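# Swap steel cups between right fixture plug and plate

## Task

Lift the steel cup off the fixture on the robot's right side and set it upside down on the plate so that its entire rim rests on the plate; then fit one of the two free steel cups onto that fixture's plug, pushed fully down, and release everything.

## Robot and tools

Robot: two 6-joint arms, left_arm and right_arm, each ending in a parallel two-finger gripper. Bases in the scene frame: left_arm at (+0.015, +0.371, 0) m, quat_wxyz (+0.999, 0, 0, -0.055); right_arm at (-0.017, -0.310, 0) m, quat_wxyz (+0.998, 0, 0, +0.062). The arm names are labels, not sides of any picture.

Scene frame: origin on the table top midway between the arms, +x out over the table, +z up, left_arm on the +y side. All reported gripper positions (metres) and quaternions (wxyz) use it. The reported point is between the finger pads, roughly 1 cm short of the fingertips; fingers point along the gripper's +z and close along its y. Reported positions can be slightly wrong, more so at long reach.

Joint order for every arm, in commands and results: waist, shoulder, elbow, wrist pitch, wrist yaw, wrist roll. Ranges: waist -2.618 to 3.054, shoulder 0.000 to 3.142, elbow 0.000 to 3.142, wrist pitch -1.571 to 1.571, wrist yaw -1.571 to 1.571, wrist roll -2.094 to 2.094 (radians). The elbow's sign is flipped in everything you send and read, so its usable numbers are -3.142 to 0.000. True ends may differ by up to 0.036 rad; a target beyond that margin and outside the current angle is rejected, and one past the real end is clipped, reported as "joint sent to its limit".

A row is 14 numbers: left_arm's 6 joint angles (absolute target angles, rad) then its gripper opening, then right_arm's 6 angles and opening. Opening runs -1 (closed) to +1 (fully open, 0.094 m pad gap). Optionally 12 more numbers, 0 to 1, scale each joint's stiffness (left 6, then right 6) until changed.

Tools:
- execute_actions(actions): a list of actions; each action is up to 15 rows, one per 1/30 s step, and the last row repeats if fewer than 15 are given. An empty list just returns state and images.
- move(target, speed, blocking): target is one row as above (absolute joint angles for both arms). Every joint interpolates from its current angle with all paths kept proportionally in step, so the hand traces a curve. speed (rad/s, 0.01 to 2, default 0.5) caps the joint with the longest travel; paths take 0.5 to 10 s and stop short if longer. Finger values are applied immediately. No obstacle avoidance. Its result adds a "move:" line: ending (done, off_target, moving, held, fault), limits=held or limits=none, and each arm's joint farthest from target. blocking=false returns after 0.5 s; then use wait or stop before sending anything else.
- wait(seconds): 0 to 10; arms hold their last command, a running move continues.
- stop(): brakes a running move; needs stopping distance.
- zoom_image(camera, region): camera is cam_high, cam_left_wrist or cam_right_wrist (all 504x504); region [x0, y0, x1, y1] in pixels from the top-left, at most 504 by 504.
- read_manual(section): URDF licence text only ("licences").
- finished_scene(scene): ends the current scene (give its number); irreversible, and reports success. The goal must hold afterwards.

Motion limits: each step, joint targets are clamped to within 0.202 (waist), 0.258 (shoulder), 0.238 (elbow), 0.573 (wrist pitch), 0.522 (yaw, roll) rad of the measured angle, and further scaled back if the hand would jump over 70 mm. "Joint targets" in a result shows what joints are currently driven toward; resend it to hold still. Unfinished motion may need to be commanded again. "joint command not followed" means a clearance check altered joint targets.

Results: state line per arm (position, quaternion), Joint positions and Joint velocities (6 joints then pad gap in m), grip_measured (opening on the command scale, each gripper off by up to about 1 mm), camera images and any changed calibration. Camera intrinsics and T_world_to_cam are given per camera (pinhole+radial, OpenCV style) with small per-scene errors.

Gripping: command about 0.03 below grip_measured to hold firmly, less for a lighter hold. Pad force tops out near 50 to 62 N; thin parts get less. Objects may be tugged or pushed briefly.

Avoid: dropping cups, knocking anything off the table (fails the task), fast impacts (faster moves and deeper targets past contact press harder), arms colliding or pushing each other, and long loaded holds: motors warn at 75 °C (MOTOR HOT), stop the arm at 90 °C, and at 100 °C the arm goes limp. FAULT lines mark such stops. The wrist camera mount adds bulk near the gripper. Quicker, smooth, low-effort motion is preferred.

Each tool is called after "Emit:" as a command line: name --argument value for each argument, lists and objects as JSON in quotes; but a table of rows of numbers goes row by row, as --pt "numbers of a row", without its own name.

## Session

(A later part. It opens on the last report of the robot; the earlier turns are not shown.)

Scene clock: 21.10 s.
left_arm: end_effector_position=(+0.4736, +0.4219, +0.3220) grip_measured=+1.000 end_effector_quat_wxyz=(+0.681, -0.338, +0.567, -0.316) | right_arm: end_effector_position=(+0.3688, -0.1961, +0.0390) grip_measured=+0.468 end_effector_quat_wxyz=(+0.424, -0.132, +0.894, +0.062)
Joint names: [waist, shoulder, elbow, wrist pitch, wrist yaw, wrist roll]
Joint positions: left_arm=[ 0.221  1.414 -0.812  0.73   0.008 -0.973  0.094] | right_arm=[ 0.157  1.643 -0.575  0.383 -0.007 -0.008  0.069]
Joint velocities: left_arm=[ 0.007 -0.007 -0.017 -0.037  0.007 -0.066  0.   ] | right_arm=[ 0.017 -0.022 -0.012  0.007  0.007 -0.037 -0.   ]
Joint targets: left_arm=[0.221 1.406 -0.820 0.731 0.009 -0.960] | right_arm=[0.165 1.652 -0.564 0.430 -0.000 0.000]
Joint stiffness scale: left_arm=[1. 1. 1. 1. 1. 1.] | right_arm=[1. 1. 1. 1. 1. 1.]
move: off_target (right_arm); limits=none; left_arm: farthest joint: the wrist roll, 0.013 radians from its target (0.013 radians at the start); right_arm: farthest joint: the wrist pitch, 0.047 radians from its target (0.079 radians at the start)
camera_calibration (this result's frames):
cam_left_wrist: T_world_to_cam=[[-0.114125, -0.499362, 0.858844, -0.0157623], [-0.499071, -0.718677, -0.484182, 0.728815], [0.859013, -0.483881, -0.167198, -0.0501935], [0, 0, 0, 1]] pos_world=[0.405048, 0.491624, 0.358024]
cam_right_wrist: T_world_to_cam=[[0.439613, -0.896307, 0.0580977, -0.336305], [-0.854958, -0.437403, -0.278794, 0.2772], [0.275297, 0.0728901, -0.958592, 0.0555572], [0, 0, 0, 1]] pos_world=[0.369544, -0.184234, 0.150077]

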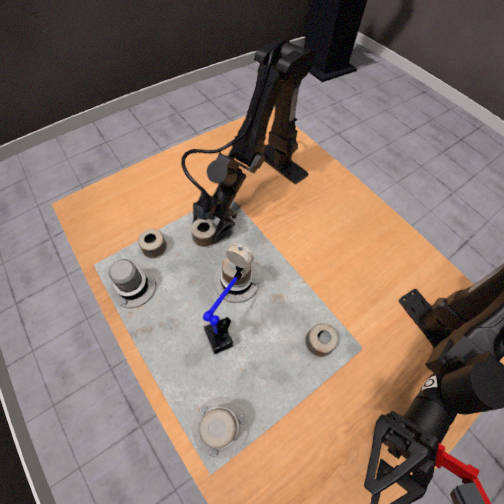

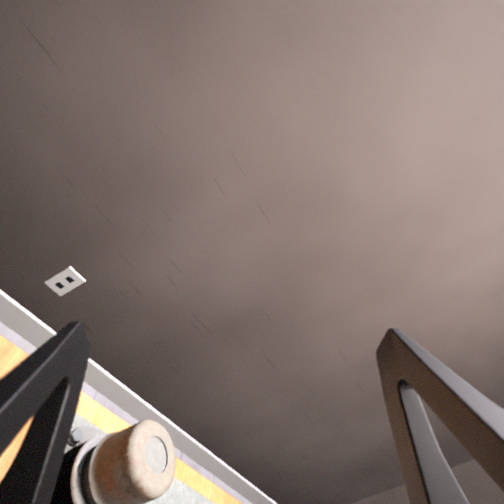

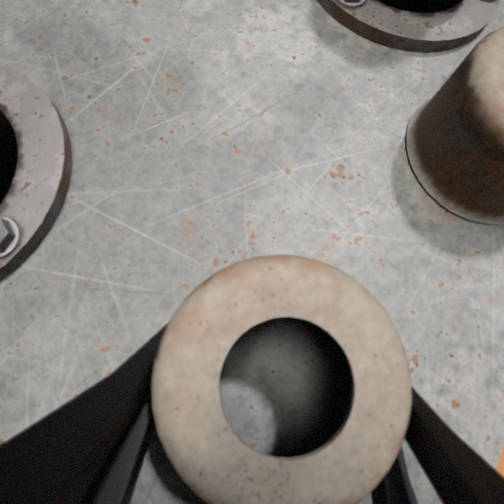

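Emit:
execute_actions --actions '[[[0.221,1.406,-0.820,0.731,0.009,-0.960,1,0.165,1.64,-0.575,0.385,0,0,0.35],[0.221,1.406,-0.820,0.731,0.009,-0.960,1,0.165,1.64,-0.575,0.385,0,0,0.35],[0.221,1.406,-0.820,0.731,0.009,-0.960,1,0.165,1.64,-0.575,0.385,0,0,1]]]'

Emit:
move --target '[0.221,1.406,-0.820,0.731,0.009,-0.960,1,0.165,1.40,-0.79,-0.07,0,0,1]' --speed 0.7

Emit:
move --target '[0.221,1.406,-0.820,0.731,0.009,-0.960,1,-0.012,1.862,-1.32,-0.14,0,0,1]' --speed 0.8

Scene clock: 21.83 s.
left_arm: end_effector_position=(+0.4736, +0.4219, +0.3220) grip_measured=+1.000 end_effector_quat_wxyz=(+0.681, -0.338, +0.567, -0.316) | right_arm: end_effector_position=(+0.3688, -0.1962, +0.0390) grip_measured=+1.000 end_effector_quat_wxyz=(+0.424, -0.132, +0.894, +0.062)
Joint names: [waist, shoulder, elbow, wrist pitch, wrist yaw, wrist roll]
Joint positions: left_arm=[ 0.221  1.414 -0.812  0.73   0.008 -0.973  0.094] | right_arm=[ 0.157  1.643 -0.575  0.382 -0.007 -0.008  0.094]
Joint velocities: left_arm=[-0.012  0.002  0.007  0.007  0.007  0.037  0.   ] | right_arm=[ 0.002 -0.022 -0.012  0.007 -0.007  0.022  0.   ]
Joint targets: left_arm=[0.221 1.406 -0.820 0.731 0.009 -0.960] | right_arm=[0.165 1.640 -0.575 0.385 -0.000 -0.000]
Joint stiffness scale: left_arm=[1. 1. 1. 1. 1. 1.] | right_arm=[1. 1. 1. 1. 1. 1.]
camera_calibration (this result's frames):
cam_left_wrist: T_world_to_cam=[[-0.114125, -0.499362, 0.858844, -0.0157623], [-0.499071, -0.718677, -0.484182, 0.728815], [0.859013, -0.483881, -0.167198, -0.0501935], [0, 0, 0, 1]] pos_world=[0.405048, 0.491624, 0.358024]
cam_right_wrist: T_world_to_cam=[[0.439634, -0.8963, 0.0580317, -0.336294], [-0.85506, -0.437433, -0.278434, 0.277141], [0.274946, 0.0727885, -0.958701, 0.0556178], [0, 0, 0, 1]] pos_world=[0.369527, -0.184239, 0.150002]

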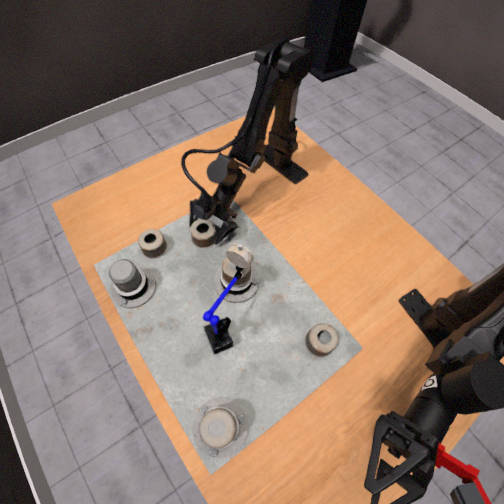

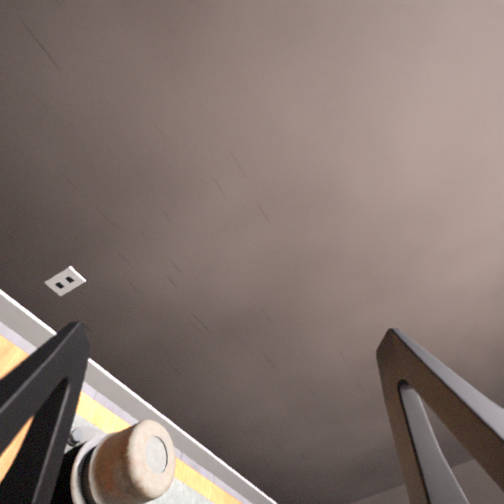

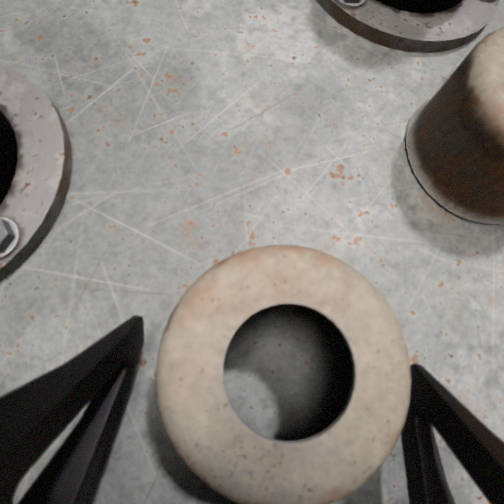

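Scene clock: 23.33 s.
left_arm: end_effector_position=(+0.4736, +0.4219, +0.3220) grip_measured=+1.000 end_effector_quat_wxyz=(+0.681, -0.338, +0.567, -0.316) | right_arm: end_effector_position=(+0.3679, -0.1964, +0.1201) grip_measured=+1.000 end_effector_quat_wxyz=(+0.417, -0.132, +0.897, +0.061)
Joint names: [waist, shoulder, elbow, wrist pitch, wrist yaw, wrist roll]
Joint positions: left_arm=[ 0.221  1.414 -0.812  0.73   0.008 -0.974  0.094] | right_arm=[ 0.157  1.416 -0.772 -0.056 -0.007 -0.008  0.094]
Joint velocities: left_arm=[ 0.012  0.007 -0.002 -0.022  0.007 -0.066  0.   ] | right_arm=[-0.017 -0.007  0.002 -0.007  0.022 -0.037  0.   ]
Joint targets: left_arm=[0.221 1.406 -0.820 0.731 0.009 -0.960] | right_arm=[0.165 1.400 -0.790 -0.070 -0.000 -0.000]
Joint stiffness scale: left_arm=[1. 1. 1. 1. 1. 1.] | right_arm=[1. 1. 1. 1. 1. 1.]
move: done; limits=none; left_arm: farthest joint: the wrist roll, 0.014 radians from its target (0.013 radians at the start); right_arm: farthest joint: the elbow, 0.018 radians from its target (0.215 radians at the start)
camera_calibration (this result's frames):
cam_left_wrist: T_world_to_cam=[[-0.114183, -0.499033, 0.859027, -0.0159326], [-0.499087, -0.718834, -0.483931, 0.728809], [0.858996, -0.483986, -0.166982, -0.0502106], [0, 0, 0, 1]] pos_world=[0.40505, 0.491641, 0.357995]
cam_right_wrist: T_world_to_cam=[[0.440465, -0.89606, 0.0553813, -0.340796], [-0.859035, -0.438583, -0.264014, 0.298437], [0.260862, 0.0687144, -0.962928, 0.138556], [0, 0, 0, 1]] pos_world=[0.370333, -0.184005, 0.231085]

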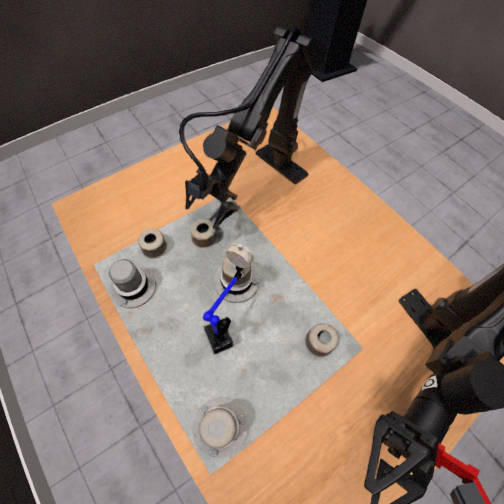

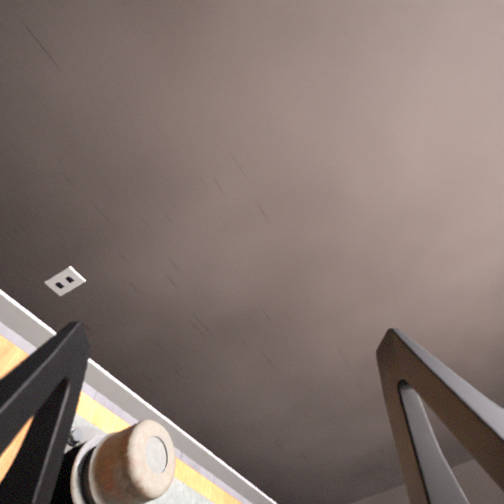

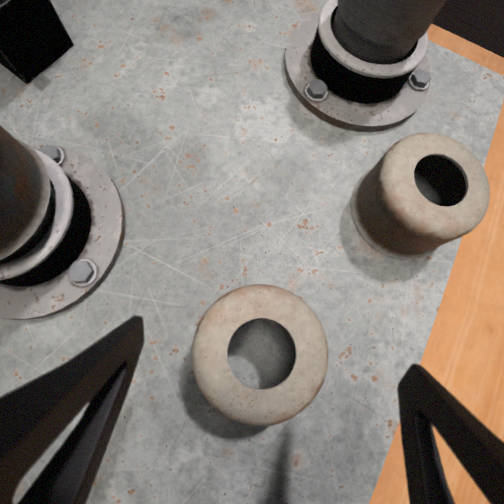

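Scene clock: 24.70 s.
left_arm: end_effector_position=(+0.4736, +0.4219, +0.3220) grip_measured=+1.000 end_effector_quat_wxyz=(+0.681, -0.338, +0.567, -0.316) | right_arm: end_effector_position=(+0.5052, -0.2480, +0.1319) grip_measured=+1.000 end_effector_quat_wxyz=(+0.424, -0.056, +0.903, +0.024)
Joint names: [waist, shoulder, elbow, wrist pitch, wrist yaw, wrist roll]
Joint positions: left_arm=[ 0.221  1.414 -0.812  0.73   0.008 -0.974  0.094] | right_arm=[-0.009  1.861 -1.295 -0.126 -0.003 -0.008  0.094]
Joint velocities: left_arm=[-0.007  0.007  0.012 -0.022 -0.037  0.051  0.   ] | right_arm=[-0.002 -0.002 -0.002 -0.066 -0.022 -0.007  0.   ]
Joint targets: left_arm=[0.221 1.406 -0.820 0.731 0.009 -0.960] | right_arm=[-0.012 1.862 -1.320 -0.140 0.000 0.000]
Joint stiffness scale: left_arm=[1. 1. 1. 1. 1. 1.] | right_arm=[1. 1. 1. 1. 1. 1.]
move: off_target (right_arm); limits=none; left_arm: farthest joint: the wrist roll, 0.014 radians from its target (0.014 radians at the start); right_arm: farthest joint: the elbow, 0.025 radians from its target (0.548 radians at the start)
camera_calibration (this result's frames):
cam_left_wrist: T_world_to_cam=[[-0.114183, -0.499033, 0.859027, -0.0159326], [-0.499087, -0.718834, -0.483931, 0.728809], [0.858996, -0.483986, -0.166982, -0.0502106], [0, 0, 0, 1]] pos_world=[0.40505, 0.491641, 0.357995]
cam_right_wrist: T_world_to_cam=[[0.28307, -0.957291, 0.0588643, -0.384229], [-0.918459, -0.288241, -0.270834, 0.465021], [0.276234, 0.0226003, -0.960825, 0.0981876], [0, 0, 0, 1]] pos_world=[0.508743, -0.236, 0.242902]

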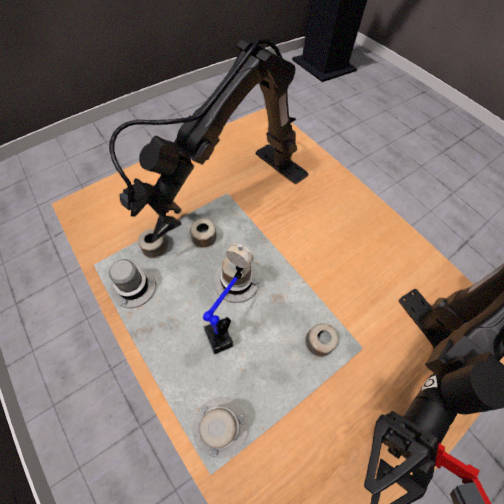

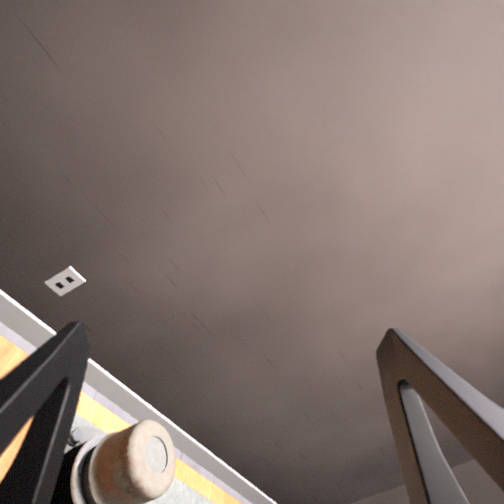

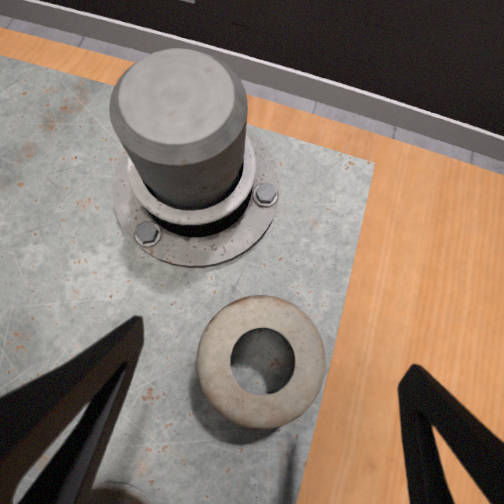

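Emit:
move --target '[0.221,1.406,-0.820,0.731,0.009,-0.960,1,-0.023,2.019,-1.119,0.223,0,0,1]' --speed 0.45

Scene clock: 26.43 s.
left_arm: end_effector_position=(+0.4736, +0.4219, +0.3220) grip_measured=+1.000 end_effector_quat_wxyz=(+0.681, -0.338, +0.567, -0.316) | right_arm: end_effector_position=(+0.5061, -0.2528, +0.0467) grip_measured=+1.000 end_effector_quat_wxyz=(+0.425, -0.050, +0.903, +0.023)
Joint names: [waist, shoulder, elbow, wrist pitch, wrist yaw, wrist roll]
Joint positions: left_arm=[ 0.221  1.414 -0.812  0.73   0.008 -0.973  0.094] | right_arm=[-0.018  2.014 -1.127  0.197 -0.003 -0.003  0.094]
Joint velocities: left_arm=[ 0.007 -0.002  0.012 -0.022 -0.037  0.037  0.   ] | right_arm=[-0.017 -0.012 -0.002 -0.051  0.037 -0.066  0.   ]
Joint targets: left_arm=[0.221 1.406 -0.820 0.731 0.009 -0.960] | right_arm=[-0.023 2.019 -1.119 0.223 -0.000 0.000]
Joint stiffness scale: left_arm=[1. 1. 1. 1. 1. 1.] | right_arm=[1. 1. 1. 1. 1. 1.]
move: off_target (right_arm); limits=none; left_arm: farthest joint: the wrist roll, 0.013 radians from its target (0.014 radians at the start); right_arm: farthest joint: the wrist pitch, 0.026 radians from its target (0.350 radians at the start)
camera_calibration (this result's frames):
cam_left_wrist: T_world_to_cam=[[-0.114125, -0.499362, 0.858844, -0.0157623], [-0.499071, -0.718677, -0.484182, 0.728815], [0.859013, -0.483881, -0.167198, -0.0501935], [0, 0, 0, 1]] pos_world=[0.405048, 0.491624, 0.358024]
cam_right_wrist: T_world_to_cam=[[0.270814, -0.960986, 0.0562594, -0.378746], [-0.921505, -0.275701, -0.273528, 0.446179], [0.278367, 0.0222317, -0.960217, 0.0149421], [0, 0, 0, 1]] pos_world=[0.509567, -0.24129, 0.157698]

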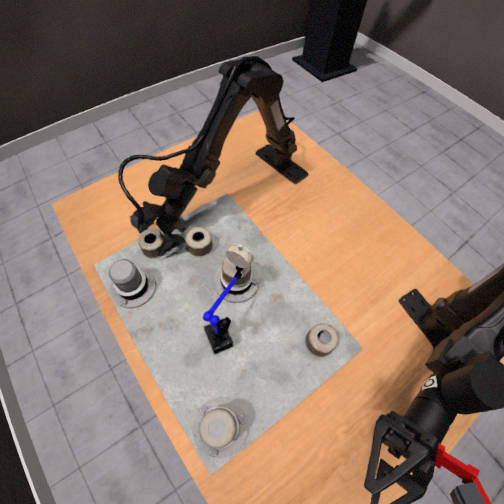

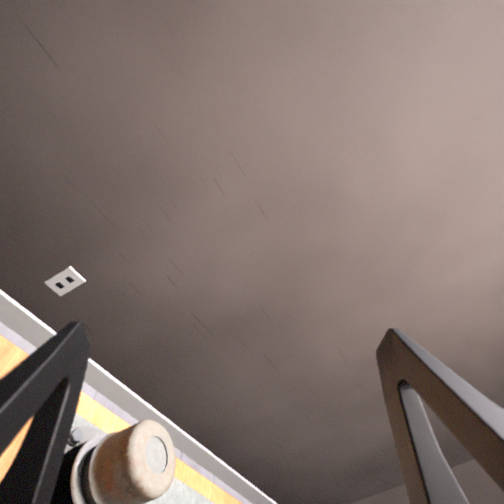

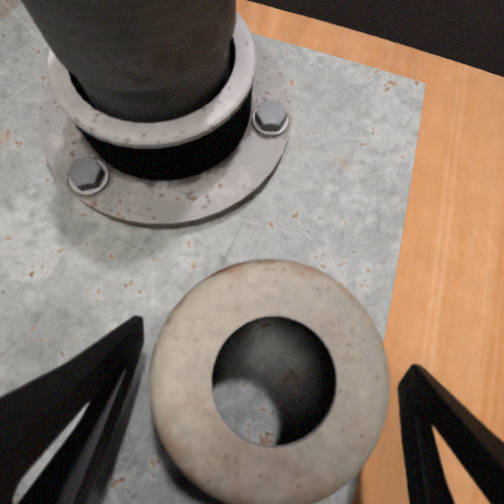

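Emit:
move --target '[0.221,1.406,-0.820,0.731,0.009,-0.960,1,-0.005,2.028,-1.113,0.228,0,0,1]' --speed 0.1

Emit:
move --target '[0.221,1.406,-0.820,0.731,0.009,-0.960,1,-0.005,2.028,-1.113,0.228,0,0,0.35]'

Scene clock: 27.47 s.
left_arm: end_effector_position=(+0.4736, +0.4219, +0.3220) grip_measured=+1.000 end_effector_quat_wxyz=(+0.681, -0.338, +0.567, -0.316) | right_arm: end_effector_position=(+0.5070, -0.2511, +0.0447) grip_measured=+1.000 end_effector_quat_wxyz=(+0.427, -0.051, +0.903, +0.024)
Joint names: [waist, shoulder, elbow, wrist pitch, wrist yaw, wrist roll]
Joint positions: left_arm=[ 0.221  1.414 -0.812  0.73   0.008 -0.974  0.094] | right_arm=[-0.015  2.022 -1.127  0.208 -0.002 -0.003  0.094]
Joint velocities: left_arm=[ 0.017  0.017  0.002 -0.051 -0.037 -0.051  0.   ] | right_arm=[ 0.012 -0.007  0.007  0.022 -0.022 -0.051  0.   ]
Joint targets: left_arm=[0.221 1.406 -0.820 0.731 0.009 -0.960] | right_arm=[-0.005 2.028 -1.113 0.228 0.000 0.000]
Joint stiffness scale: left_arm=[1. 1. 1. 1. 1. 1.] | right_arm=[1. 1. 1. 1. 1. 1.]
move: done; limits=none; left_arm: farthest joint: the wrist roll, 0.014 radians from its target (0.013 radians at the start); right_arm: farthest joint: the wrist pitch, 0.020 radians from its target (0.031 radians at the start)
camera_calibration (this result's frames):
cam_left_wrist: T_world_to_cam=[[-0.114183, -0.499033, 0.859027, -0.0159326], [-0.499087, -0.718834, -0.483931, 0.728809], [0.858996, -0.483986, -0.166982, -0.0502106], [0, 0, 0, 1]] pos_world=[0.40505, 0.491641, 0.357995]
cam_right_wrist: T_world_to_cam=[[0.273371, -0.960204, 0.0572468, -0.378328], [-0.919869, -0.278362, -0.276327, 0.445667], [0.281265, 0.02288, -0.959357, 0.0114264], [0, 0, 0, 1]] pos_world=[0.510165, -0.239477, 0.15577]

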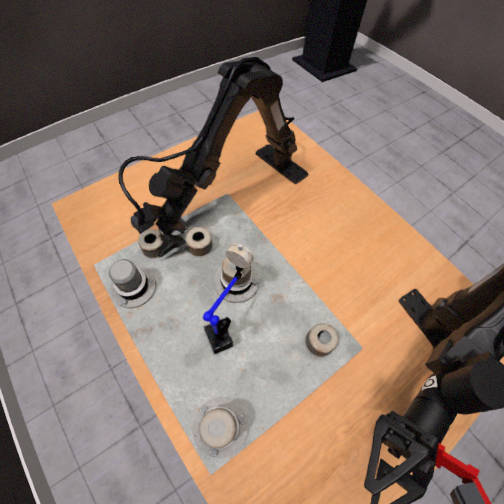

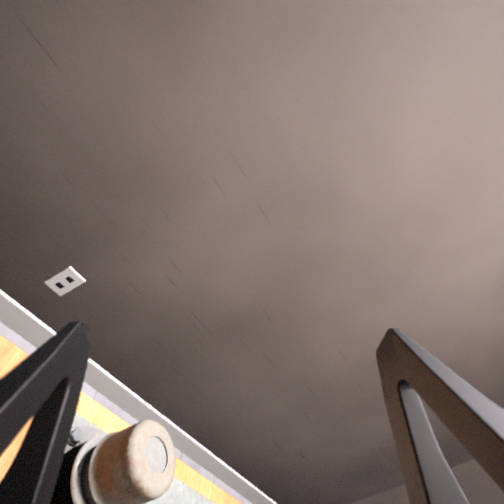

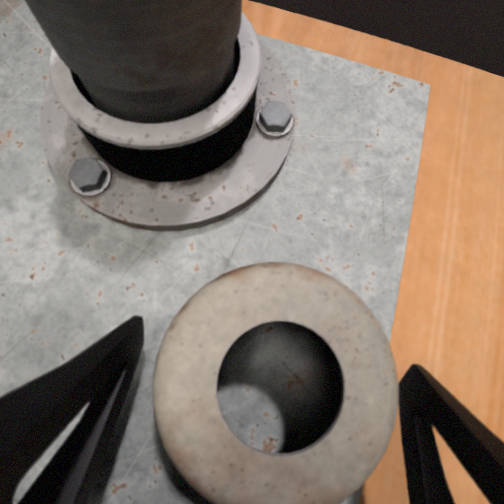

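Scene clock: 28.20 s.
left_arm: end_effector_position=(+0.4736, +0.4219, +0.3220) grip_measured=+1.000 end_effector_quat_wxyz=(+0.681, -0.338, +0.567, -0.316) | right_arm: end_effector_position=(+0.5067, -0.2510, +0.0444) grip_measured=+0.469 end_effector_quat_wxyz=(+0.427, -0.051, +0.902, +0.024)
Joint names: [waist, shoulder, elbow, wrist pitch, wrist yaw, wrist roll]
Joint positions: left_arm=[ 0.221  1.414 -0.812  0.73   0.008 -0.974  0.094] | right_arm=[-0.015  2.022 -1.124  0.212 -0.002 -0.003  0.069]
Joint velocities: left_arm=[-0.017 -0.012  0.012 -0.037 -0.022  0.007  0.   ] | right_arm=[ 0.007 -0.002  0.002  0.007 -0.007  0.007 -0.   ]
Joint targets: left_arm=[0.221 1.406 -0.820 0.731 0.009 -0.960] | right_arm=[-0.005 2.028 -1.113 0.228 -0.000 -0.000]
Joint stiffness scale: left_arm=[1. 1. 1. 1. 1. 1.] | right_arm=[1. 1. 1. 1. 1. 1.]
move: done; limits=none; left_arm: farthest joint: the wrist roll, 0.014 radians from its target (0.014 radians at the start); right_arm: farthest joint: the wrist pitch, 0.016 radians from its target (0.020 radians at the start)
camera_calibration (this result's frames):
cam_left_wrist: T_world_to_cam=[[-0.114183, -0.499033, 0.859027, -0.0159326], [-0.499087, -0.718834, -0.483931, 0.728809], [0.858996, -0.483986, -0.166982, -0.0502106], [0, 0, 0, 1]] pos_world=[0.40505, 0.491641, 0.357995]
cam_right_wrist: T_world_to_cam=[[0.27359, -0.960144, 0.0571997, -0.378284], [-0.919479, -0.278532, -0.27745, 0.445107], [0.282324, 0.0233137, -0.959036, 0.0106928], [0, 0, 0, 1]] pos_world=[0.509743, -0.23948, 0.155388]

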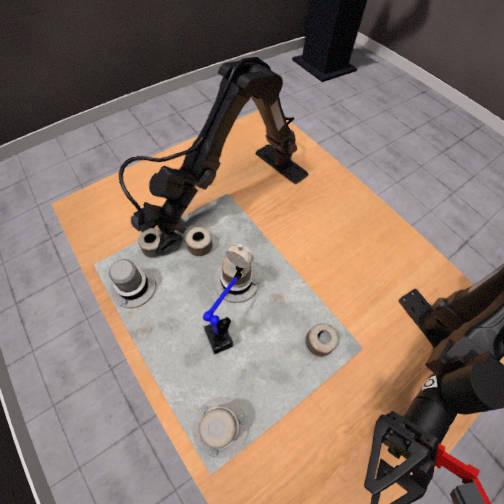

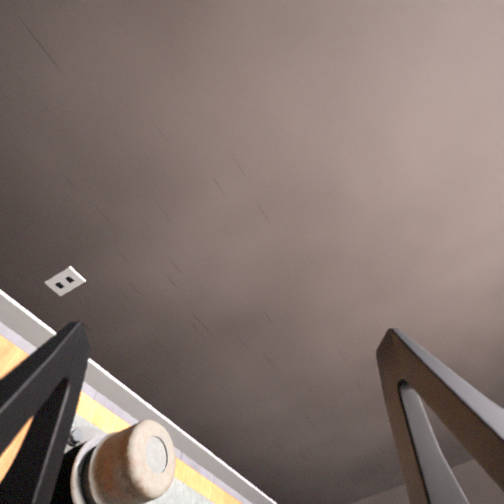

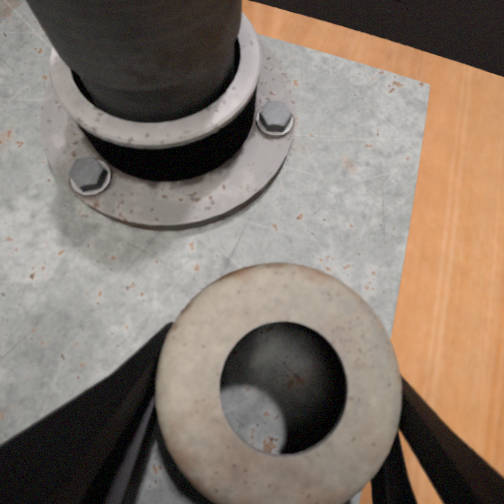

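Emit:
move --target '[0.221,1.406,-0.820,0.731,0.009,-0.960,1,-0.015,1.79,-1.49,-0.29,0,0,0.35]' --speed 0.6

Emit:
move --target '[0.221,1.406,-0.820,0.731,0.009,-0.960,1,0.09,2.275,-2.185,-0.485,0,0,0.35]' --speed 0.6

Scene clock: 30.27 s.
left_arm: end_effector_position=(+0.4736, +0.4219, +0.3220) grip_measured=+1.000 end_effector_quat_wxyz=(+0.681, -0.338, +0.567, -0.316) | right_arm: end_effector_position=(+0.5090, -0.2508, +0.1940) grip_measured=+0.469 end_effector_quat_wxyz=(+0.436, -0.051, +0.898, +0.024)
Joint names: [waist, shoulder, elbow, wrist pitch, wrist yaw, wrist roll]
Joint positions: left_arm=[ 0.221  1.414 -0.812  0.73   0.008 -0.973  0.094] | right_arm=[-0.015  1.812 -1.464 -0.318 -0.002 -0.003  0.069]
Joint velocities: left_arm=[-0.007 -0.007 -0.002  0.066 -0.066  0.007  0.   ] | right_arm=[-0.022 -0.012  0.032 -0.007 -0.037 -0.051  0.001]
Joint targets: left_arm=[0.221 1.406 -0.820 0.731 0.009 -0.960] | right_arm=[-0.015 1.790 -1.490 -0.290 -0.000 -0.000]
Joint stiffness scale: left_arm=[1. 1. 1. 1. 1. 1.] | right_arm=[1. 1. 1. 1. 1. 1.]
move: off_target (right_arm); limits=none; left_arm: farthest joint: the wrist roll, 0.013 radians from its target (0.013 radians at the start); right_arm: farthest joint: the wrist pitch, 0.028 radians from its target (0.502 radians at the start)
camera_calibration (this result's frames):
cam_left_wrist: T_world_to_cam=[[-0.114125, -0.499362, 0.858844, -0.0157623], [-0.499071, -0.718677, -0.484182, 0.728815], [0.859013, -0.483881, -0.167198, -0.0501935], [0, 0, 0, 1]] pos_world=[0.405048, 0.491624, 0.358024]
cam_right_wrist: T_world_to_cam=[[0.272453, -0.960269, 0.0604375, -0.3873], [-0.913936, -0.277922, -0.29577, 0.489637], [0.300816, 0.0253475, -0.953345, 0.143532], [0, 0, 0, 1]] pos_world=[0.509841, -0.23947, 0.305063]

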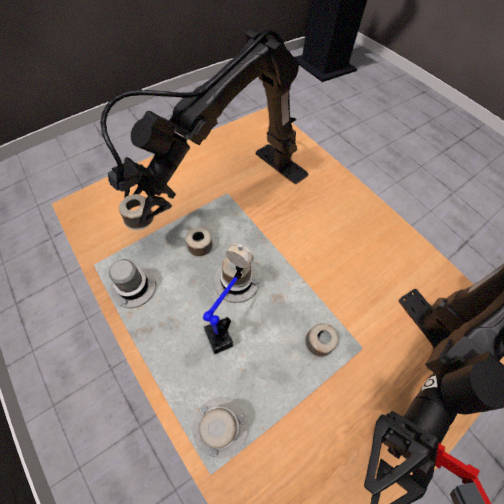

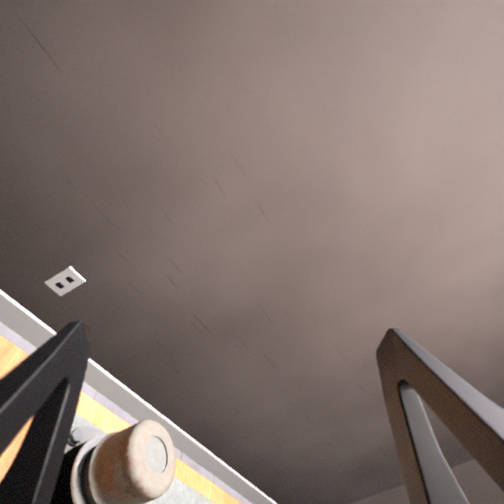

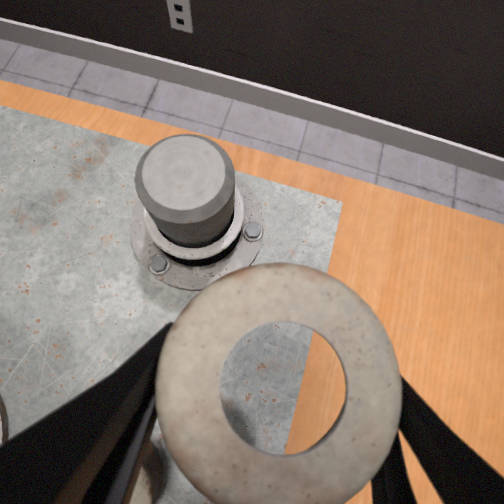

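Scene clock: 32.07 s.
left_arm: end_effector_position=(+0.4736, +0.4219, +0.3220) grip_measured=+1.000 end_effector_quat_wxyz=(+0.681, -0.338, +0.567, -0.316) | right_arm: end_effector_position=(+0.6106, -0.1744, +0.1914) grip_measured=+0.469 end_effector_quat_wxyz=(+0.440, -0.096, +0.892, +0.047)
Joint names: [waist, shoulder, elbow, wrist pitch, wrist yaw, wrist roll]
Joint positions: left_arm=[ 0.221  1.414 -0.812  0.73   0.008 -0.974  0.094] | right_arm=[ 0.086  2.289 -2.149 -0.514 -0.002 -0.003  0.069]
Joint velocities: left_arm=[-0.007  0.007  0.002  0.022 -0.051  0.051  0.   ] | right_arm=[ 0.002  0.007 -0.012  0.007 -0.081  0.007  0.001]
Joint targets: left_arm=[0.221 1.406 -0.820 0.731 0.009 -0.960] | right_arm=[0.090 2.275 -2.185 -0.485 -0.000 -0.000]
Joint stiffness scale: left_arm=[1. 1. 1. 1. 1. 1.] | right_arm=[1. 1. 1. 1. 1. 1.]
move: off_target (right_arm); limits=none; left_arm: farthest joint: the wrist roll, 0.014 radians from its target (0.013 radians at the start); right_arm: farthest joint: the elbow, 0.036 radians from its target (0.721 radians at the start)
camera_calibration (this result's frames):
cam_left_wrist: T_world_to_cam=[[-0.114183, -0.499033, 0.859027, -0.0159326], [-0.499087, -0.718834, -0.483931, 0.728809], [0.858996, -0.483986, -0.166982, -0.0502106], [0, 0, 0, 1]] pos_world=[0.40505, 0.491641, 0.357995]
cam_right_wrist: T_world_to_cam=[[0.367191, -0.928038, 0.0625833, -0.394162], [-0.877394, -0.367918, -0.307922, 0.567302], [0.308789, 0.058156, -0.949351, 0.108641], [0, 0, 0, 1]] pos_world=[0.608933, -0.163394, 0.302492]

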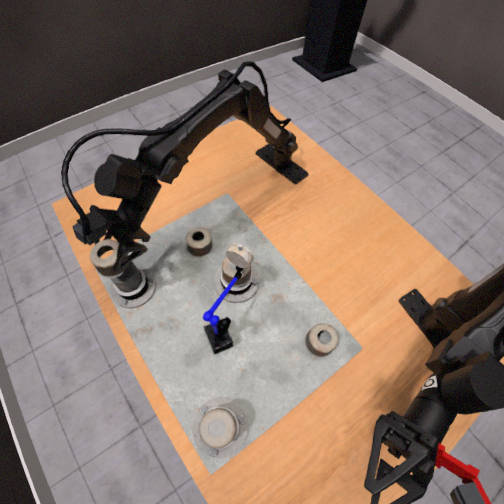

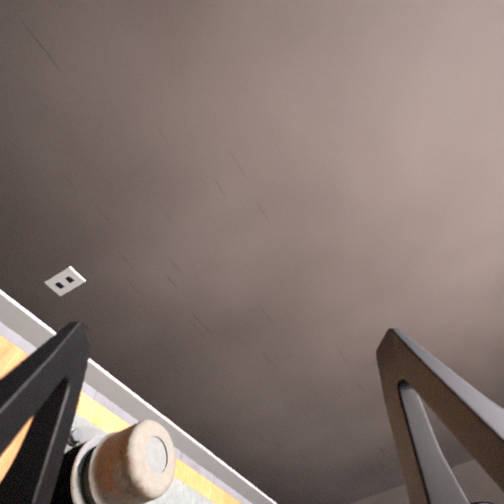

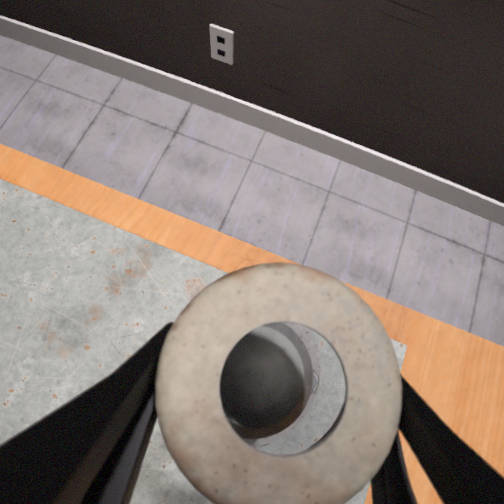

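Emit:
move --target '[0.221,1.406,-0.820,0.731,0.009,-0.960,1,0.074,2.28,-2.052,-0.38,0,0,0.35]' --speed 0.2

Scene clock: 33.57 s.
left_arm: end_effector_position=(+0.4736, +0.4219, +0.3220) grip_measured=+1.000 end_effector_quat_wxyz=(+0.681, -0.338, +0.567, -0.316) | right_arm: end_effector_position=(+0.6074, -0.1784, +0.1511) grip_measured=+0.469 end_effector_quat_wxyz=(+0.419, -0.095, +0.902, +0.044)
Joint names: [waist, shoulder, elbow, wrist pitch, wrist yaw, wrist roll]
Joint positions: left_arm=[ 0.221  1.414 -0.812  0.73   0.008 -0.974  0.094] | right_arm=[ 0.081  2.301 -2.045 -0.447 -0.002 -0.003  0.069]
Joint velocities: left_arm=[-0.012  0.007 -0.012 -0.007  0.007  0.051  0.   ] | right_arm=[-0.002  0.002 -0.012  0.081  0.037 -0.007  0.   ]
Joint targets: left_arm=[0.221 1.406 -0.820 0.731 0.009 -0.960] | right_arm=[0.074 2.280 -2.052 -0.380 0.000 0.000]
Joint stiffness scale: left_arm=[1. 1. 1. 1. 1. 1.] | right_arm=[1. 1. 1. 1. 1. 1.]
move: off_target (right_arm); limits=none; left_arm: farthest joint: the wrist roll, 0.014 radians from its target (0.014 radians at the start); right_arm: farthest joint: the wrist pitch, 0.067 radians from its target (0.134 radians at the start)
camera_calibration (this result's frames):
cam_left_wrist: T_world_to_cam=[[-0.114183, -0.499033, 0.859027, -0.0159326], [-0.499087, -0.718834, -0.483931, 0.728809], [0.858996, -0.483986, -0.166982, -0.0502106], [0, 0, 0, 1]] pos_world=[0.40505, 0.491641, 0.357995]
cam_right_wrist: T_world_to_cam=[[0.365341, -0.929272, 0.0545811, -0.391979], [-0.892634, -0.366363, -0.262646, 0.553278], [0.264066, 0.0472344, -0.963347, 0.0989278], [0, 0, 0, 1]] pos_world=[0.610957, -0.166227, 0.262013]

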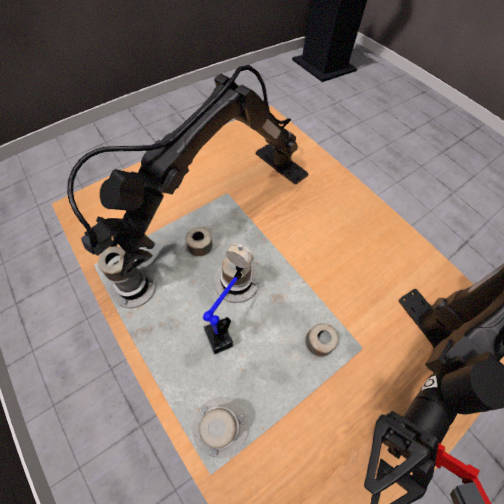

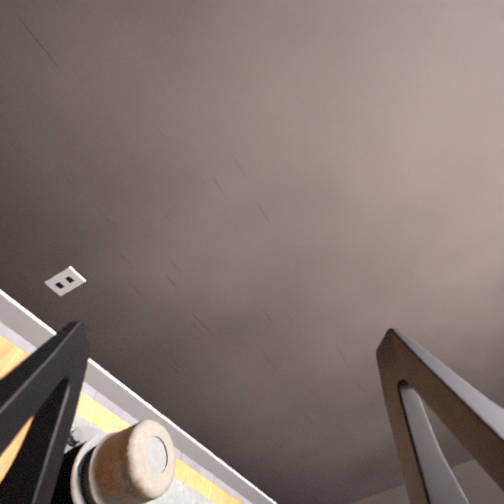

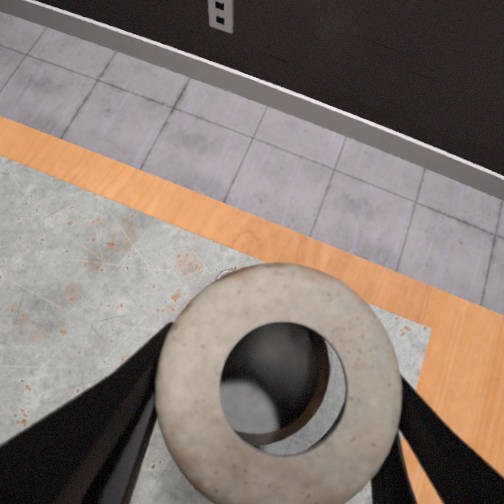

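Emit:
move --target '[0.221,1.406,-0.820,0.731,0.009,-0.960,1,0.094,2.28,-2.035,-0.36,0,0,0.35]' --speed 0.05

Emit:
move --target '[0.221,1.406,-0.820,0.731,0.009,-0.960,1,0.09,2.285,-1.96,-0.285,0,0,0.35]' --speed 0.1

Scene clock: 35.90 s.
left_arm: end_effector_position=(+0.4736, +0.4219, +0.3220) grip_measured=+1.000 end_effector_quat_wxyz=(+0.681, -0.338, +0.567, -0.316) | right_arm: end_effector_position=(+0.6076, -0.1751, +0.1425) grip_measured=+0.469 end_effector_quat_wxyz=(+0.417, -0.097, +0.903, +0.045)
Joint names: [waist, shoulder, elbow, wrist pitch, wrist yaw, wrist roll]
Joint positions: left_arm=[ 0.221  1.414 -0.812  0.73   0.008 -0.973  0.094] | right_arm=[ 0.086  2.31  -2.03  -0.426 -0.003 -0.003  0.069]
Joint velocities: left_arm=[-0.027  0.007  0.002 -0.037  0.022 -0.007  0.   ] | right_arm=[-0.007 -0.007 -0.012  0.037 -0.022 -0.022 -0.001]
Joint targets: left_arm=[0.221 1.406 -0.820 0.731 0.009 -0.960] | right_arm=[0.094 2.280 -2.035 -0.360 0.000 -0.000]
Joint stiffness scale: left_arm=[1. 1. 1. 1. 1. 1.] | right_arm=[1. 1. 1. 1. 1. 1.]
move: off_target (right_arm); limits=none; left_arm: farthest joint: the wrist roll, 0.013 radians from its target (0.014 radians at the start); right_arm: farthest joint: the wrist pitch, 0.066 radians from its target (0.086 radians at the start)
camera_calibration (this result's frames):
cam_left_wrist: T_world_to_cam=[[-0.114125, -0.499362, 0.858844, -0.0157623], [-0.499071, -0.718677, -0.484182, 0.728815], [0.859013, -0.483881, -0.167198, -0.0501935], [0, 0, 0, 1]] pos_world=[0.405048, 0.491624, 0.358024]
cam_right_wrist: T_world_to_cam=[[0.37063, -0.927259, 0.0531453, -0.391245], [-0.891734, -0.371263, -0.258794, 0.550513], [0.2597, 0.0485252, -0.964469, 0.0934842], [0, 0, 0, 1]] pos_world=[0.61164, -0.162937, 0.253425]

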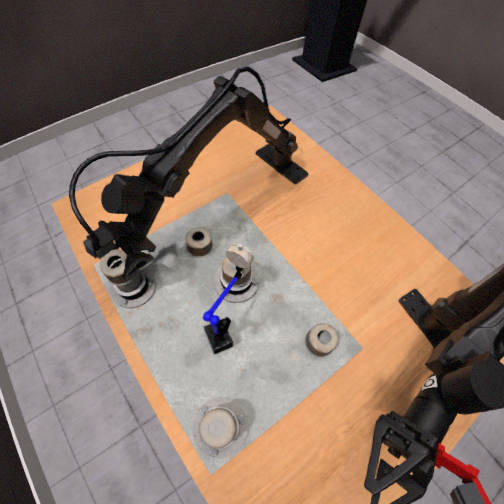

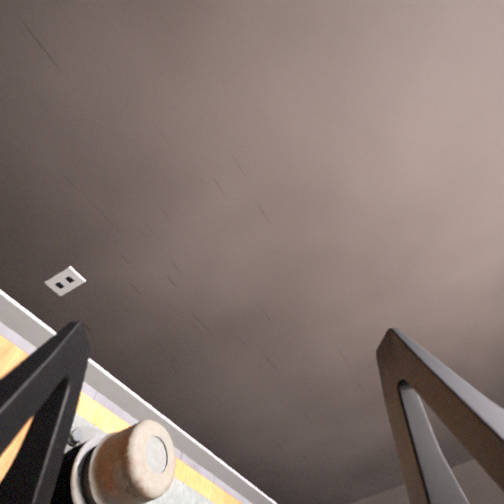

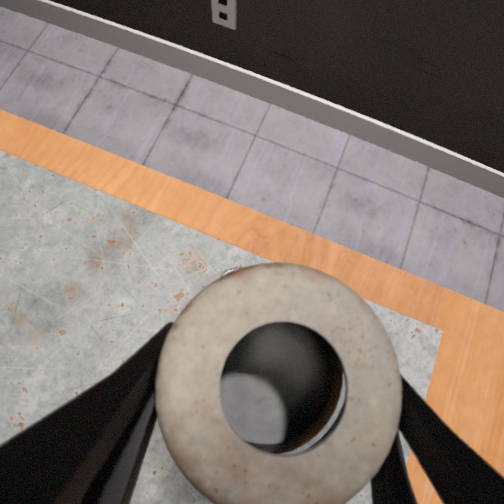

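Scene clock: 37.63 s.
left_arm: end_effector_position=(+0.4736, +0.4219, +0.3220) grip_measured=+1.000 end_effector_quat_wxyz=(+0.681, -0.338, +0.567, -0.316) | right_arm: end_effector_position=(+0.6071, -0.1752, +0.1208) grip_measured=+0.469 end_effector_quat_wxyz=(+0.416, -0.097, +0.903, +0.045)
Joint names: [waist, shoulder, elbow, wrist pitch, wrist yaw, wrist roll]
Joint positions: left_arm=[ 0.221  1.414 -0.812  0.73   0.008 -0.974  0.094] | right_arm=[ 0.086  2.316 -1.956 -0.347 -0.003 -0.003  0.069]
Joint velocities: left_arm=[-0.002 -0.007  0.022 -0.022 -0.051  0.095  0.   ] | right_arm=[-0.012 -0.007 -0.002 -0.022 -0.007  0.022  0.   ]
Joint targets: left_arm=[0.221 1.406 -0.820 0.731 0.009 -0.960] | right_arm=[0.090 2.285 -1.960 -0.285 0.000 0.000]
Joint stiffness scale: left_arm=[1. 1. 1. 1. 1. 1.] | right_arm=[1. 1. 1. 1. 1. 1.]
move: off_target (right_arm); limits=none; left_arm: farthest joint: the wrist roll, 0.014 radians from its target (0.013 radians at the start); right_arm: farthest joint: the wrist pitch, 0.062 radians from its target (0.141 radians at the start)
camera_calibration (this result's frames):
cam_left_wrist: T_world_to_cam=[[-0.114183, -0.499033, 0.859027, -0.0159326], [-0.499087, -0.718834, -0.483931, 0.728809], [0.858996, -0.483986, -0.166982, -0.0502106], [0, 0, 0, 1]] pos_world=[0.40505, 0.491641, 0.357995]
cam_right_wrist: T_world_to_cam=[[0.370709, -0.927242, 0.0528874, -0.390005], [-0.892119, -0.371345, -0.257345, 0.544375], [0.25826, 0.048218, -0.964871, 0.0736037], [0, 0, 0, 1]] pos_world=[0.611217, -0.163028, 0.231736]

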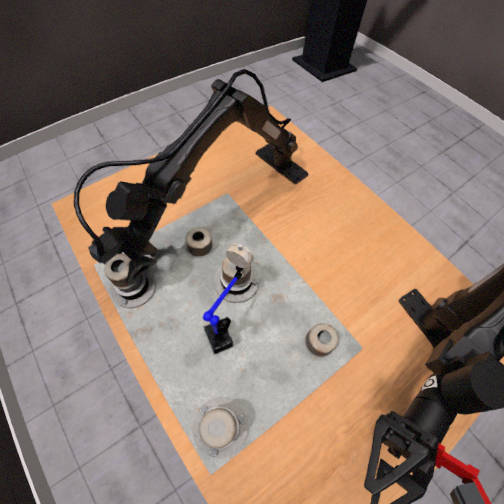

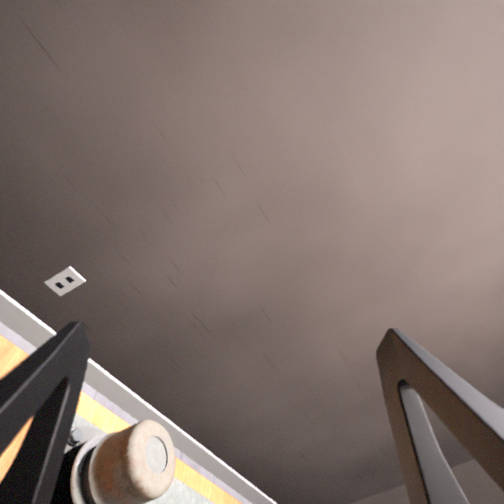

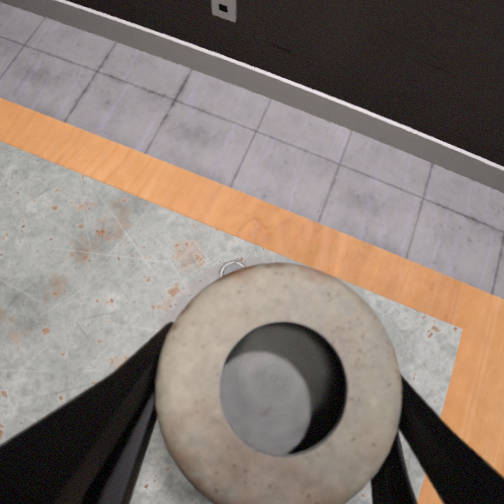

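On the plug. Continue down to the seat.

Emit:
move --target '[0.221,1.406,-0.820,0.731,0.009,-0.960,1,0.086,2.30,-1.875,-0.18,0,0,0.35]' --speed 0.12

Emit:
move --target '[0.221,1.406,-0.820,0.731,0.009,-0.960,1,0.11,2.355,-1.83,-0.2,0.1,0.085,0.35]' --speed 0.15

Scene clock: 41.03 s.
left_arm: end_effector_position=(+0.4736, +0.4219, +0.3220) grip_measured=+1.000 end_effector_quat_wxyz=(+0.681, -0.338, +0.567, -0.316) | right_arm: end_effector_position=(+0.6073, -0.1752, +0.1008) grip_measured=+0.469 end_effector_quat_wxyz=(+0.423, -0.097, +0.900, +0.046)
Joint names: [waist, shoulder, elbow, wrist pitch, wrist yaw, wrist roll]
Joint positions: left_arm=[ 0.221  1.414 -0.812  0.73   0.008 -0.974  0.094] | right_arm=[ 0.086  2.322 -1.873 -0.242 -0.003 -0.003  0.069]
Joint velocities: left_arm=[-0.007  0.007 -0.012 -0.037 -0.066 -0.022  0.   ] | right_arm=[ 0.017 -0.007  0.027  0.081  0.037  0.022  0.   ]
Joint targets: left_arm=[0.221 1.406 -0.820 0.731 0.009 -0.960] | right_arm=[0.086 2.300 -1.875 -0.180 -0.000 0.000]
Joint stiffness scale: left_arm=[1. 1. 1. 1. 1. 1.] | right_arm=[1. 1. 1. 1. 1. 1.]
move: off_target (right_arm); limits=none; left_arm: farthest joint: the wrist roll, 0.014 radians from its target (0.014 radians at the start); right_arm: farthest joint: the wrist pitch, 0.062 radians from its target (0.167 radians at the start)
camera_calibration (this result's frames):
cam_left_wrist: T_world_to_cam=[[-0.114183, -0.499033, 0.859027, -0.0159326], [-0.499087, -0.718834, -0.483931, 0.728809], [0.858996, -0.483986, -0.166982, -0.0502106], [0, 0, 0, 1]] pos_world=[0.40505, 0.491641, 0.357995]
cam_right_wrist: T_world_to_cam=[[0.369817, -0.927432, 0.055717, -0.388758], [-0.887764, -0.370416, -0.273253, 0.538536], [0.274062, 0.0515901, -0.960327, 0.0447762], [0, 0, 0, 1]] pos_world=[0.609591, -0.163375, 0.211817]

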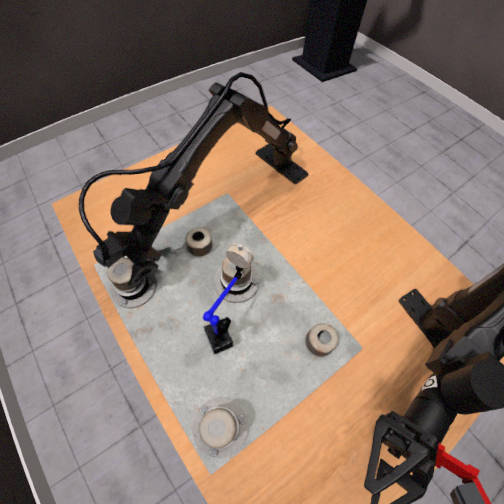

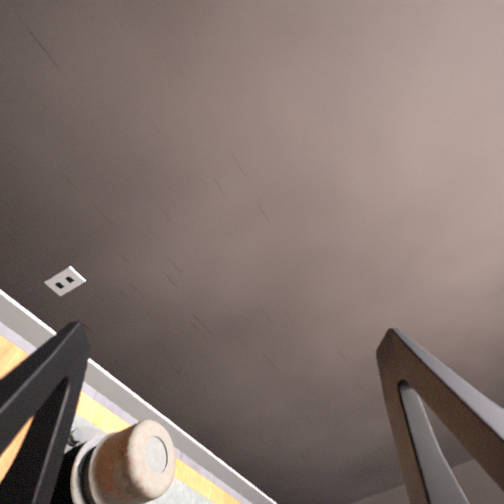

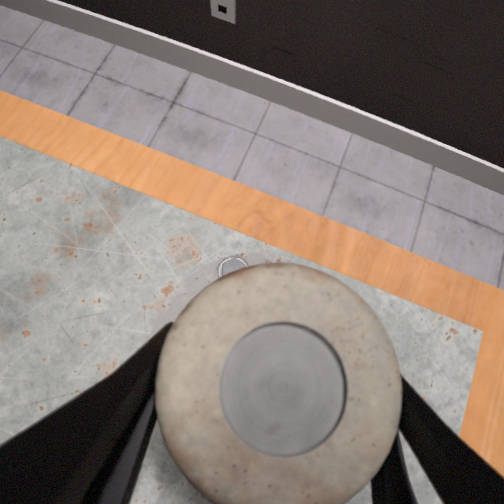

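Scene clock: 42.23 s.
left_arm: end_effector_position=(+0.4736, +0.4219, +0.3220) grip_measured=+1.000 end_effector_quat_wxyz=(+0.681, -0.338, +0.567, -0.316) | right_arm: end_effector_position=(+0.6070, -0.1758, +0.0973) grip_measured=+0.469 end_effector_quat_wxyz=(+0.428, -0.058, +0.901, +0.029)
Joint names: [waist, shoulder, elbow, wrist pitch, wrist yaw, wrist roll]
Joint positions: left_arm=[ 0.221  1.414 -0.812  0.73   0.008 -0.974  0.094] | right_arm=[ 0.108  2.323 -1.855 -0.217  0.078  0.067  0.069]
Joint velocities: left_arm=[-0.007 -0.002 -0.007 -0.066 -0.051  0.037  0.   ] | right_arm=[ 0.007 -0.012  0.007 -0.066 -0.007 -0.066  0.001]
Joint targets: left_arm=[0.221 1.406 -0.820 0.731 0.009 -0.960] | right_arm=[0.110 2.355 -1.830 -0.200 0.100 0.085]
Joint stiffness scale: left_arm=[1. 1. 1. 1. 1. 1.] | right_arm=[1. 1. 1. 1. 1. 1.]
move: off_target (right_arm); limits=none; left_arm: farthest joint: the wrist roll, 0.014 radians from its target (0.014 radians at the start); right_arm: farthest joint: the shoulder, 0.032 radians from its target (0.033 radians at the start)
camera_calibration (this result's frames):
cam_left_wrist: T_world_to_cam=[[-0.114183, -0.499033, 0.859027, -0.0159326], [-0.499087, -0.718834, -0.483931, 0.728809], [0.858996, -0.483986, -0.166982, -0.0502106], [0, 0, 0, 1]] pos_world=[0.40505, 0.491641, 0.357995]
cam_right_wrist: T_world_to_cam=[[0.289097, -0.955786, 0.0538062, -0.344823], [-0.914058, -0.292304, -0.281168, 0.567637], [0.284465, 0.0321028, -0.958149, 0.031581], [0, 0, 0, 1]] pos_world=[0.609557, -0.164668, 0.208414]

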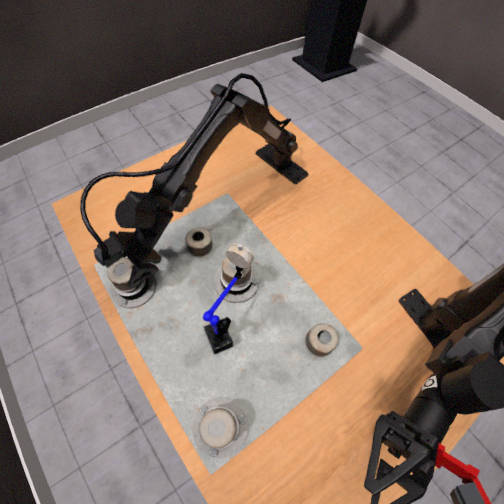

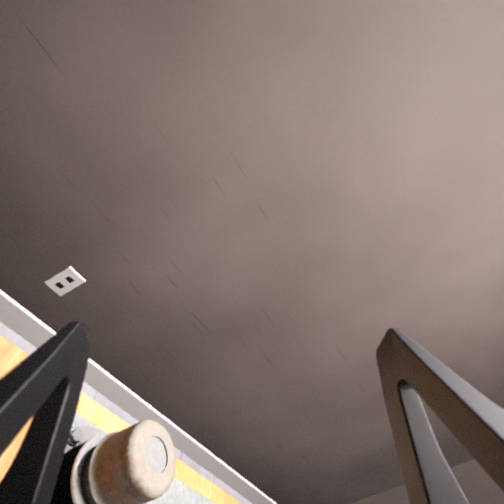

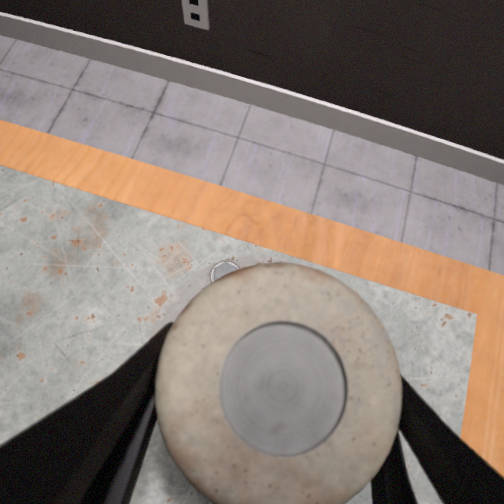

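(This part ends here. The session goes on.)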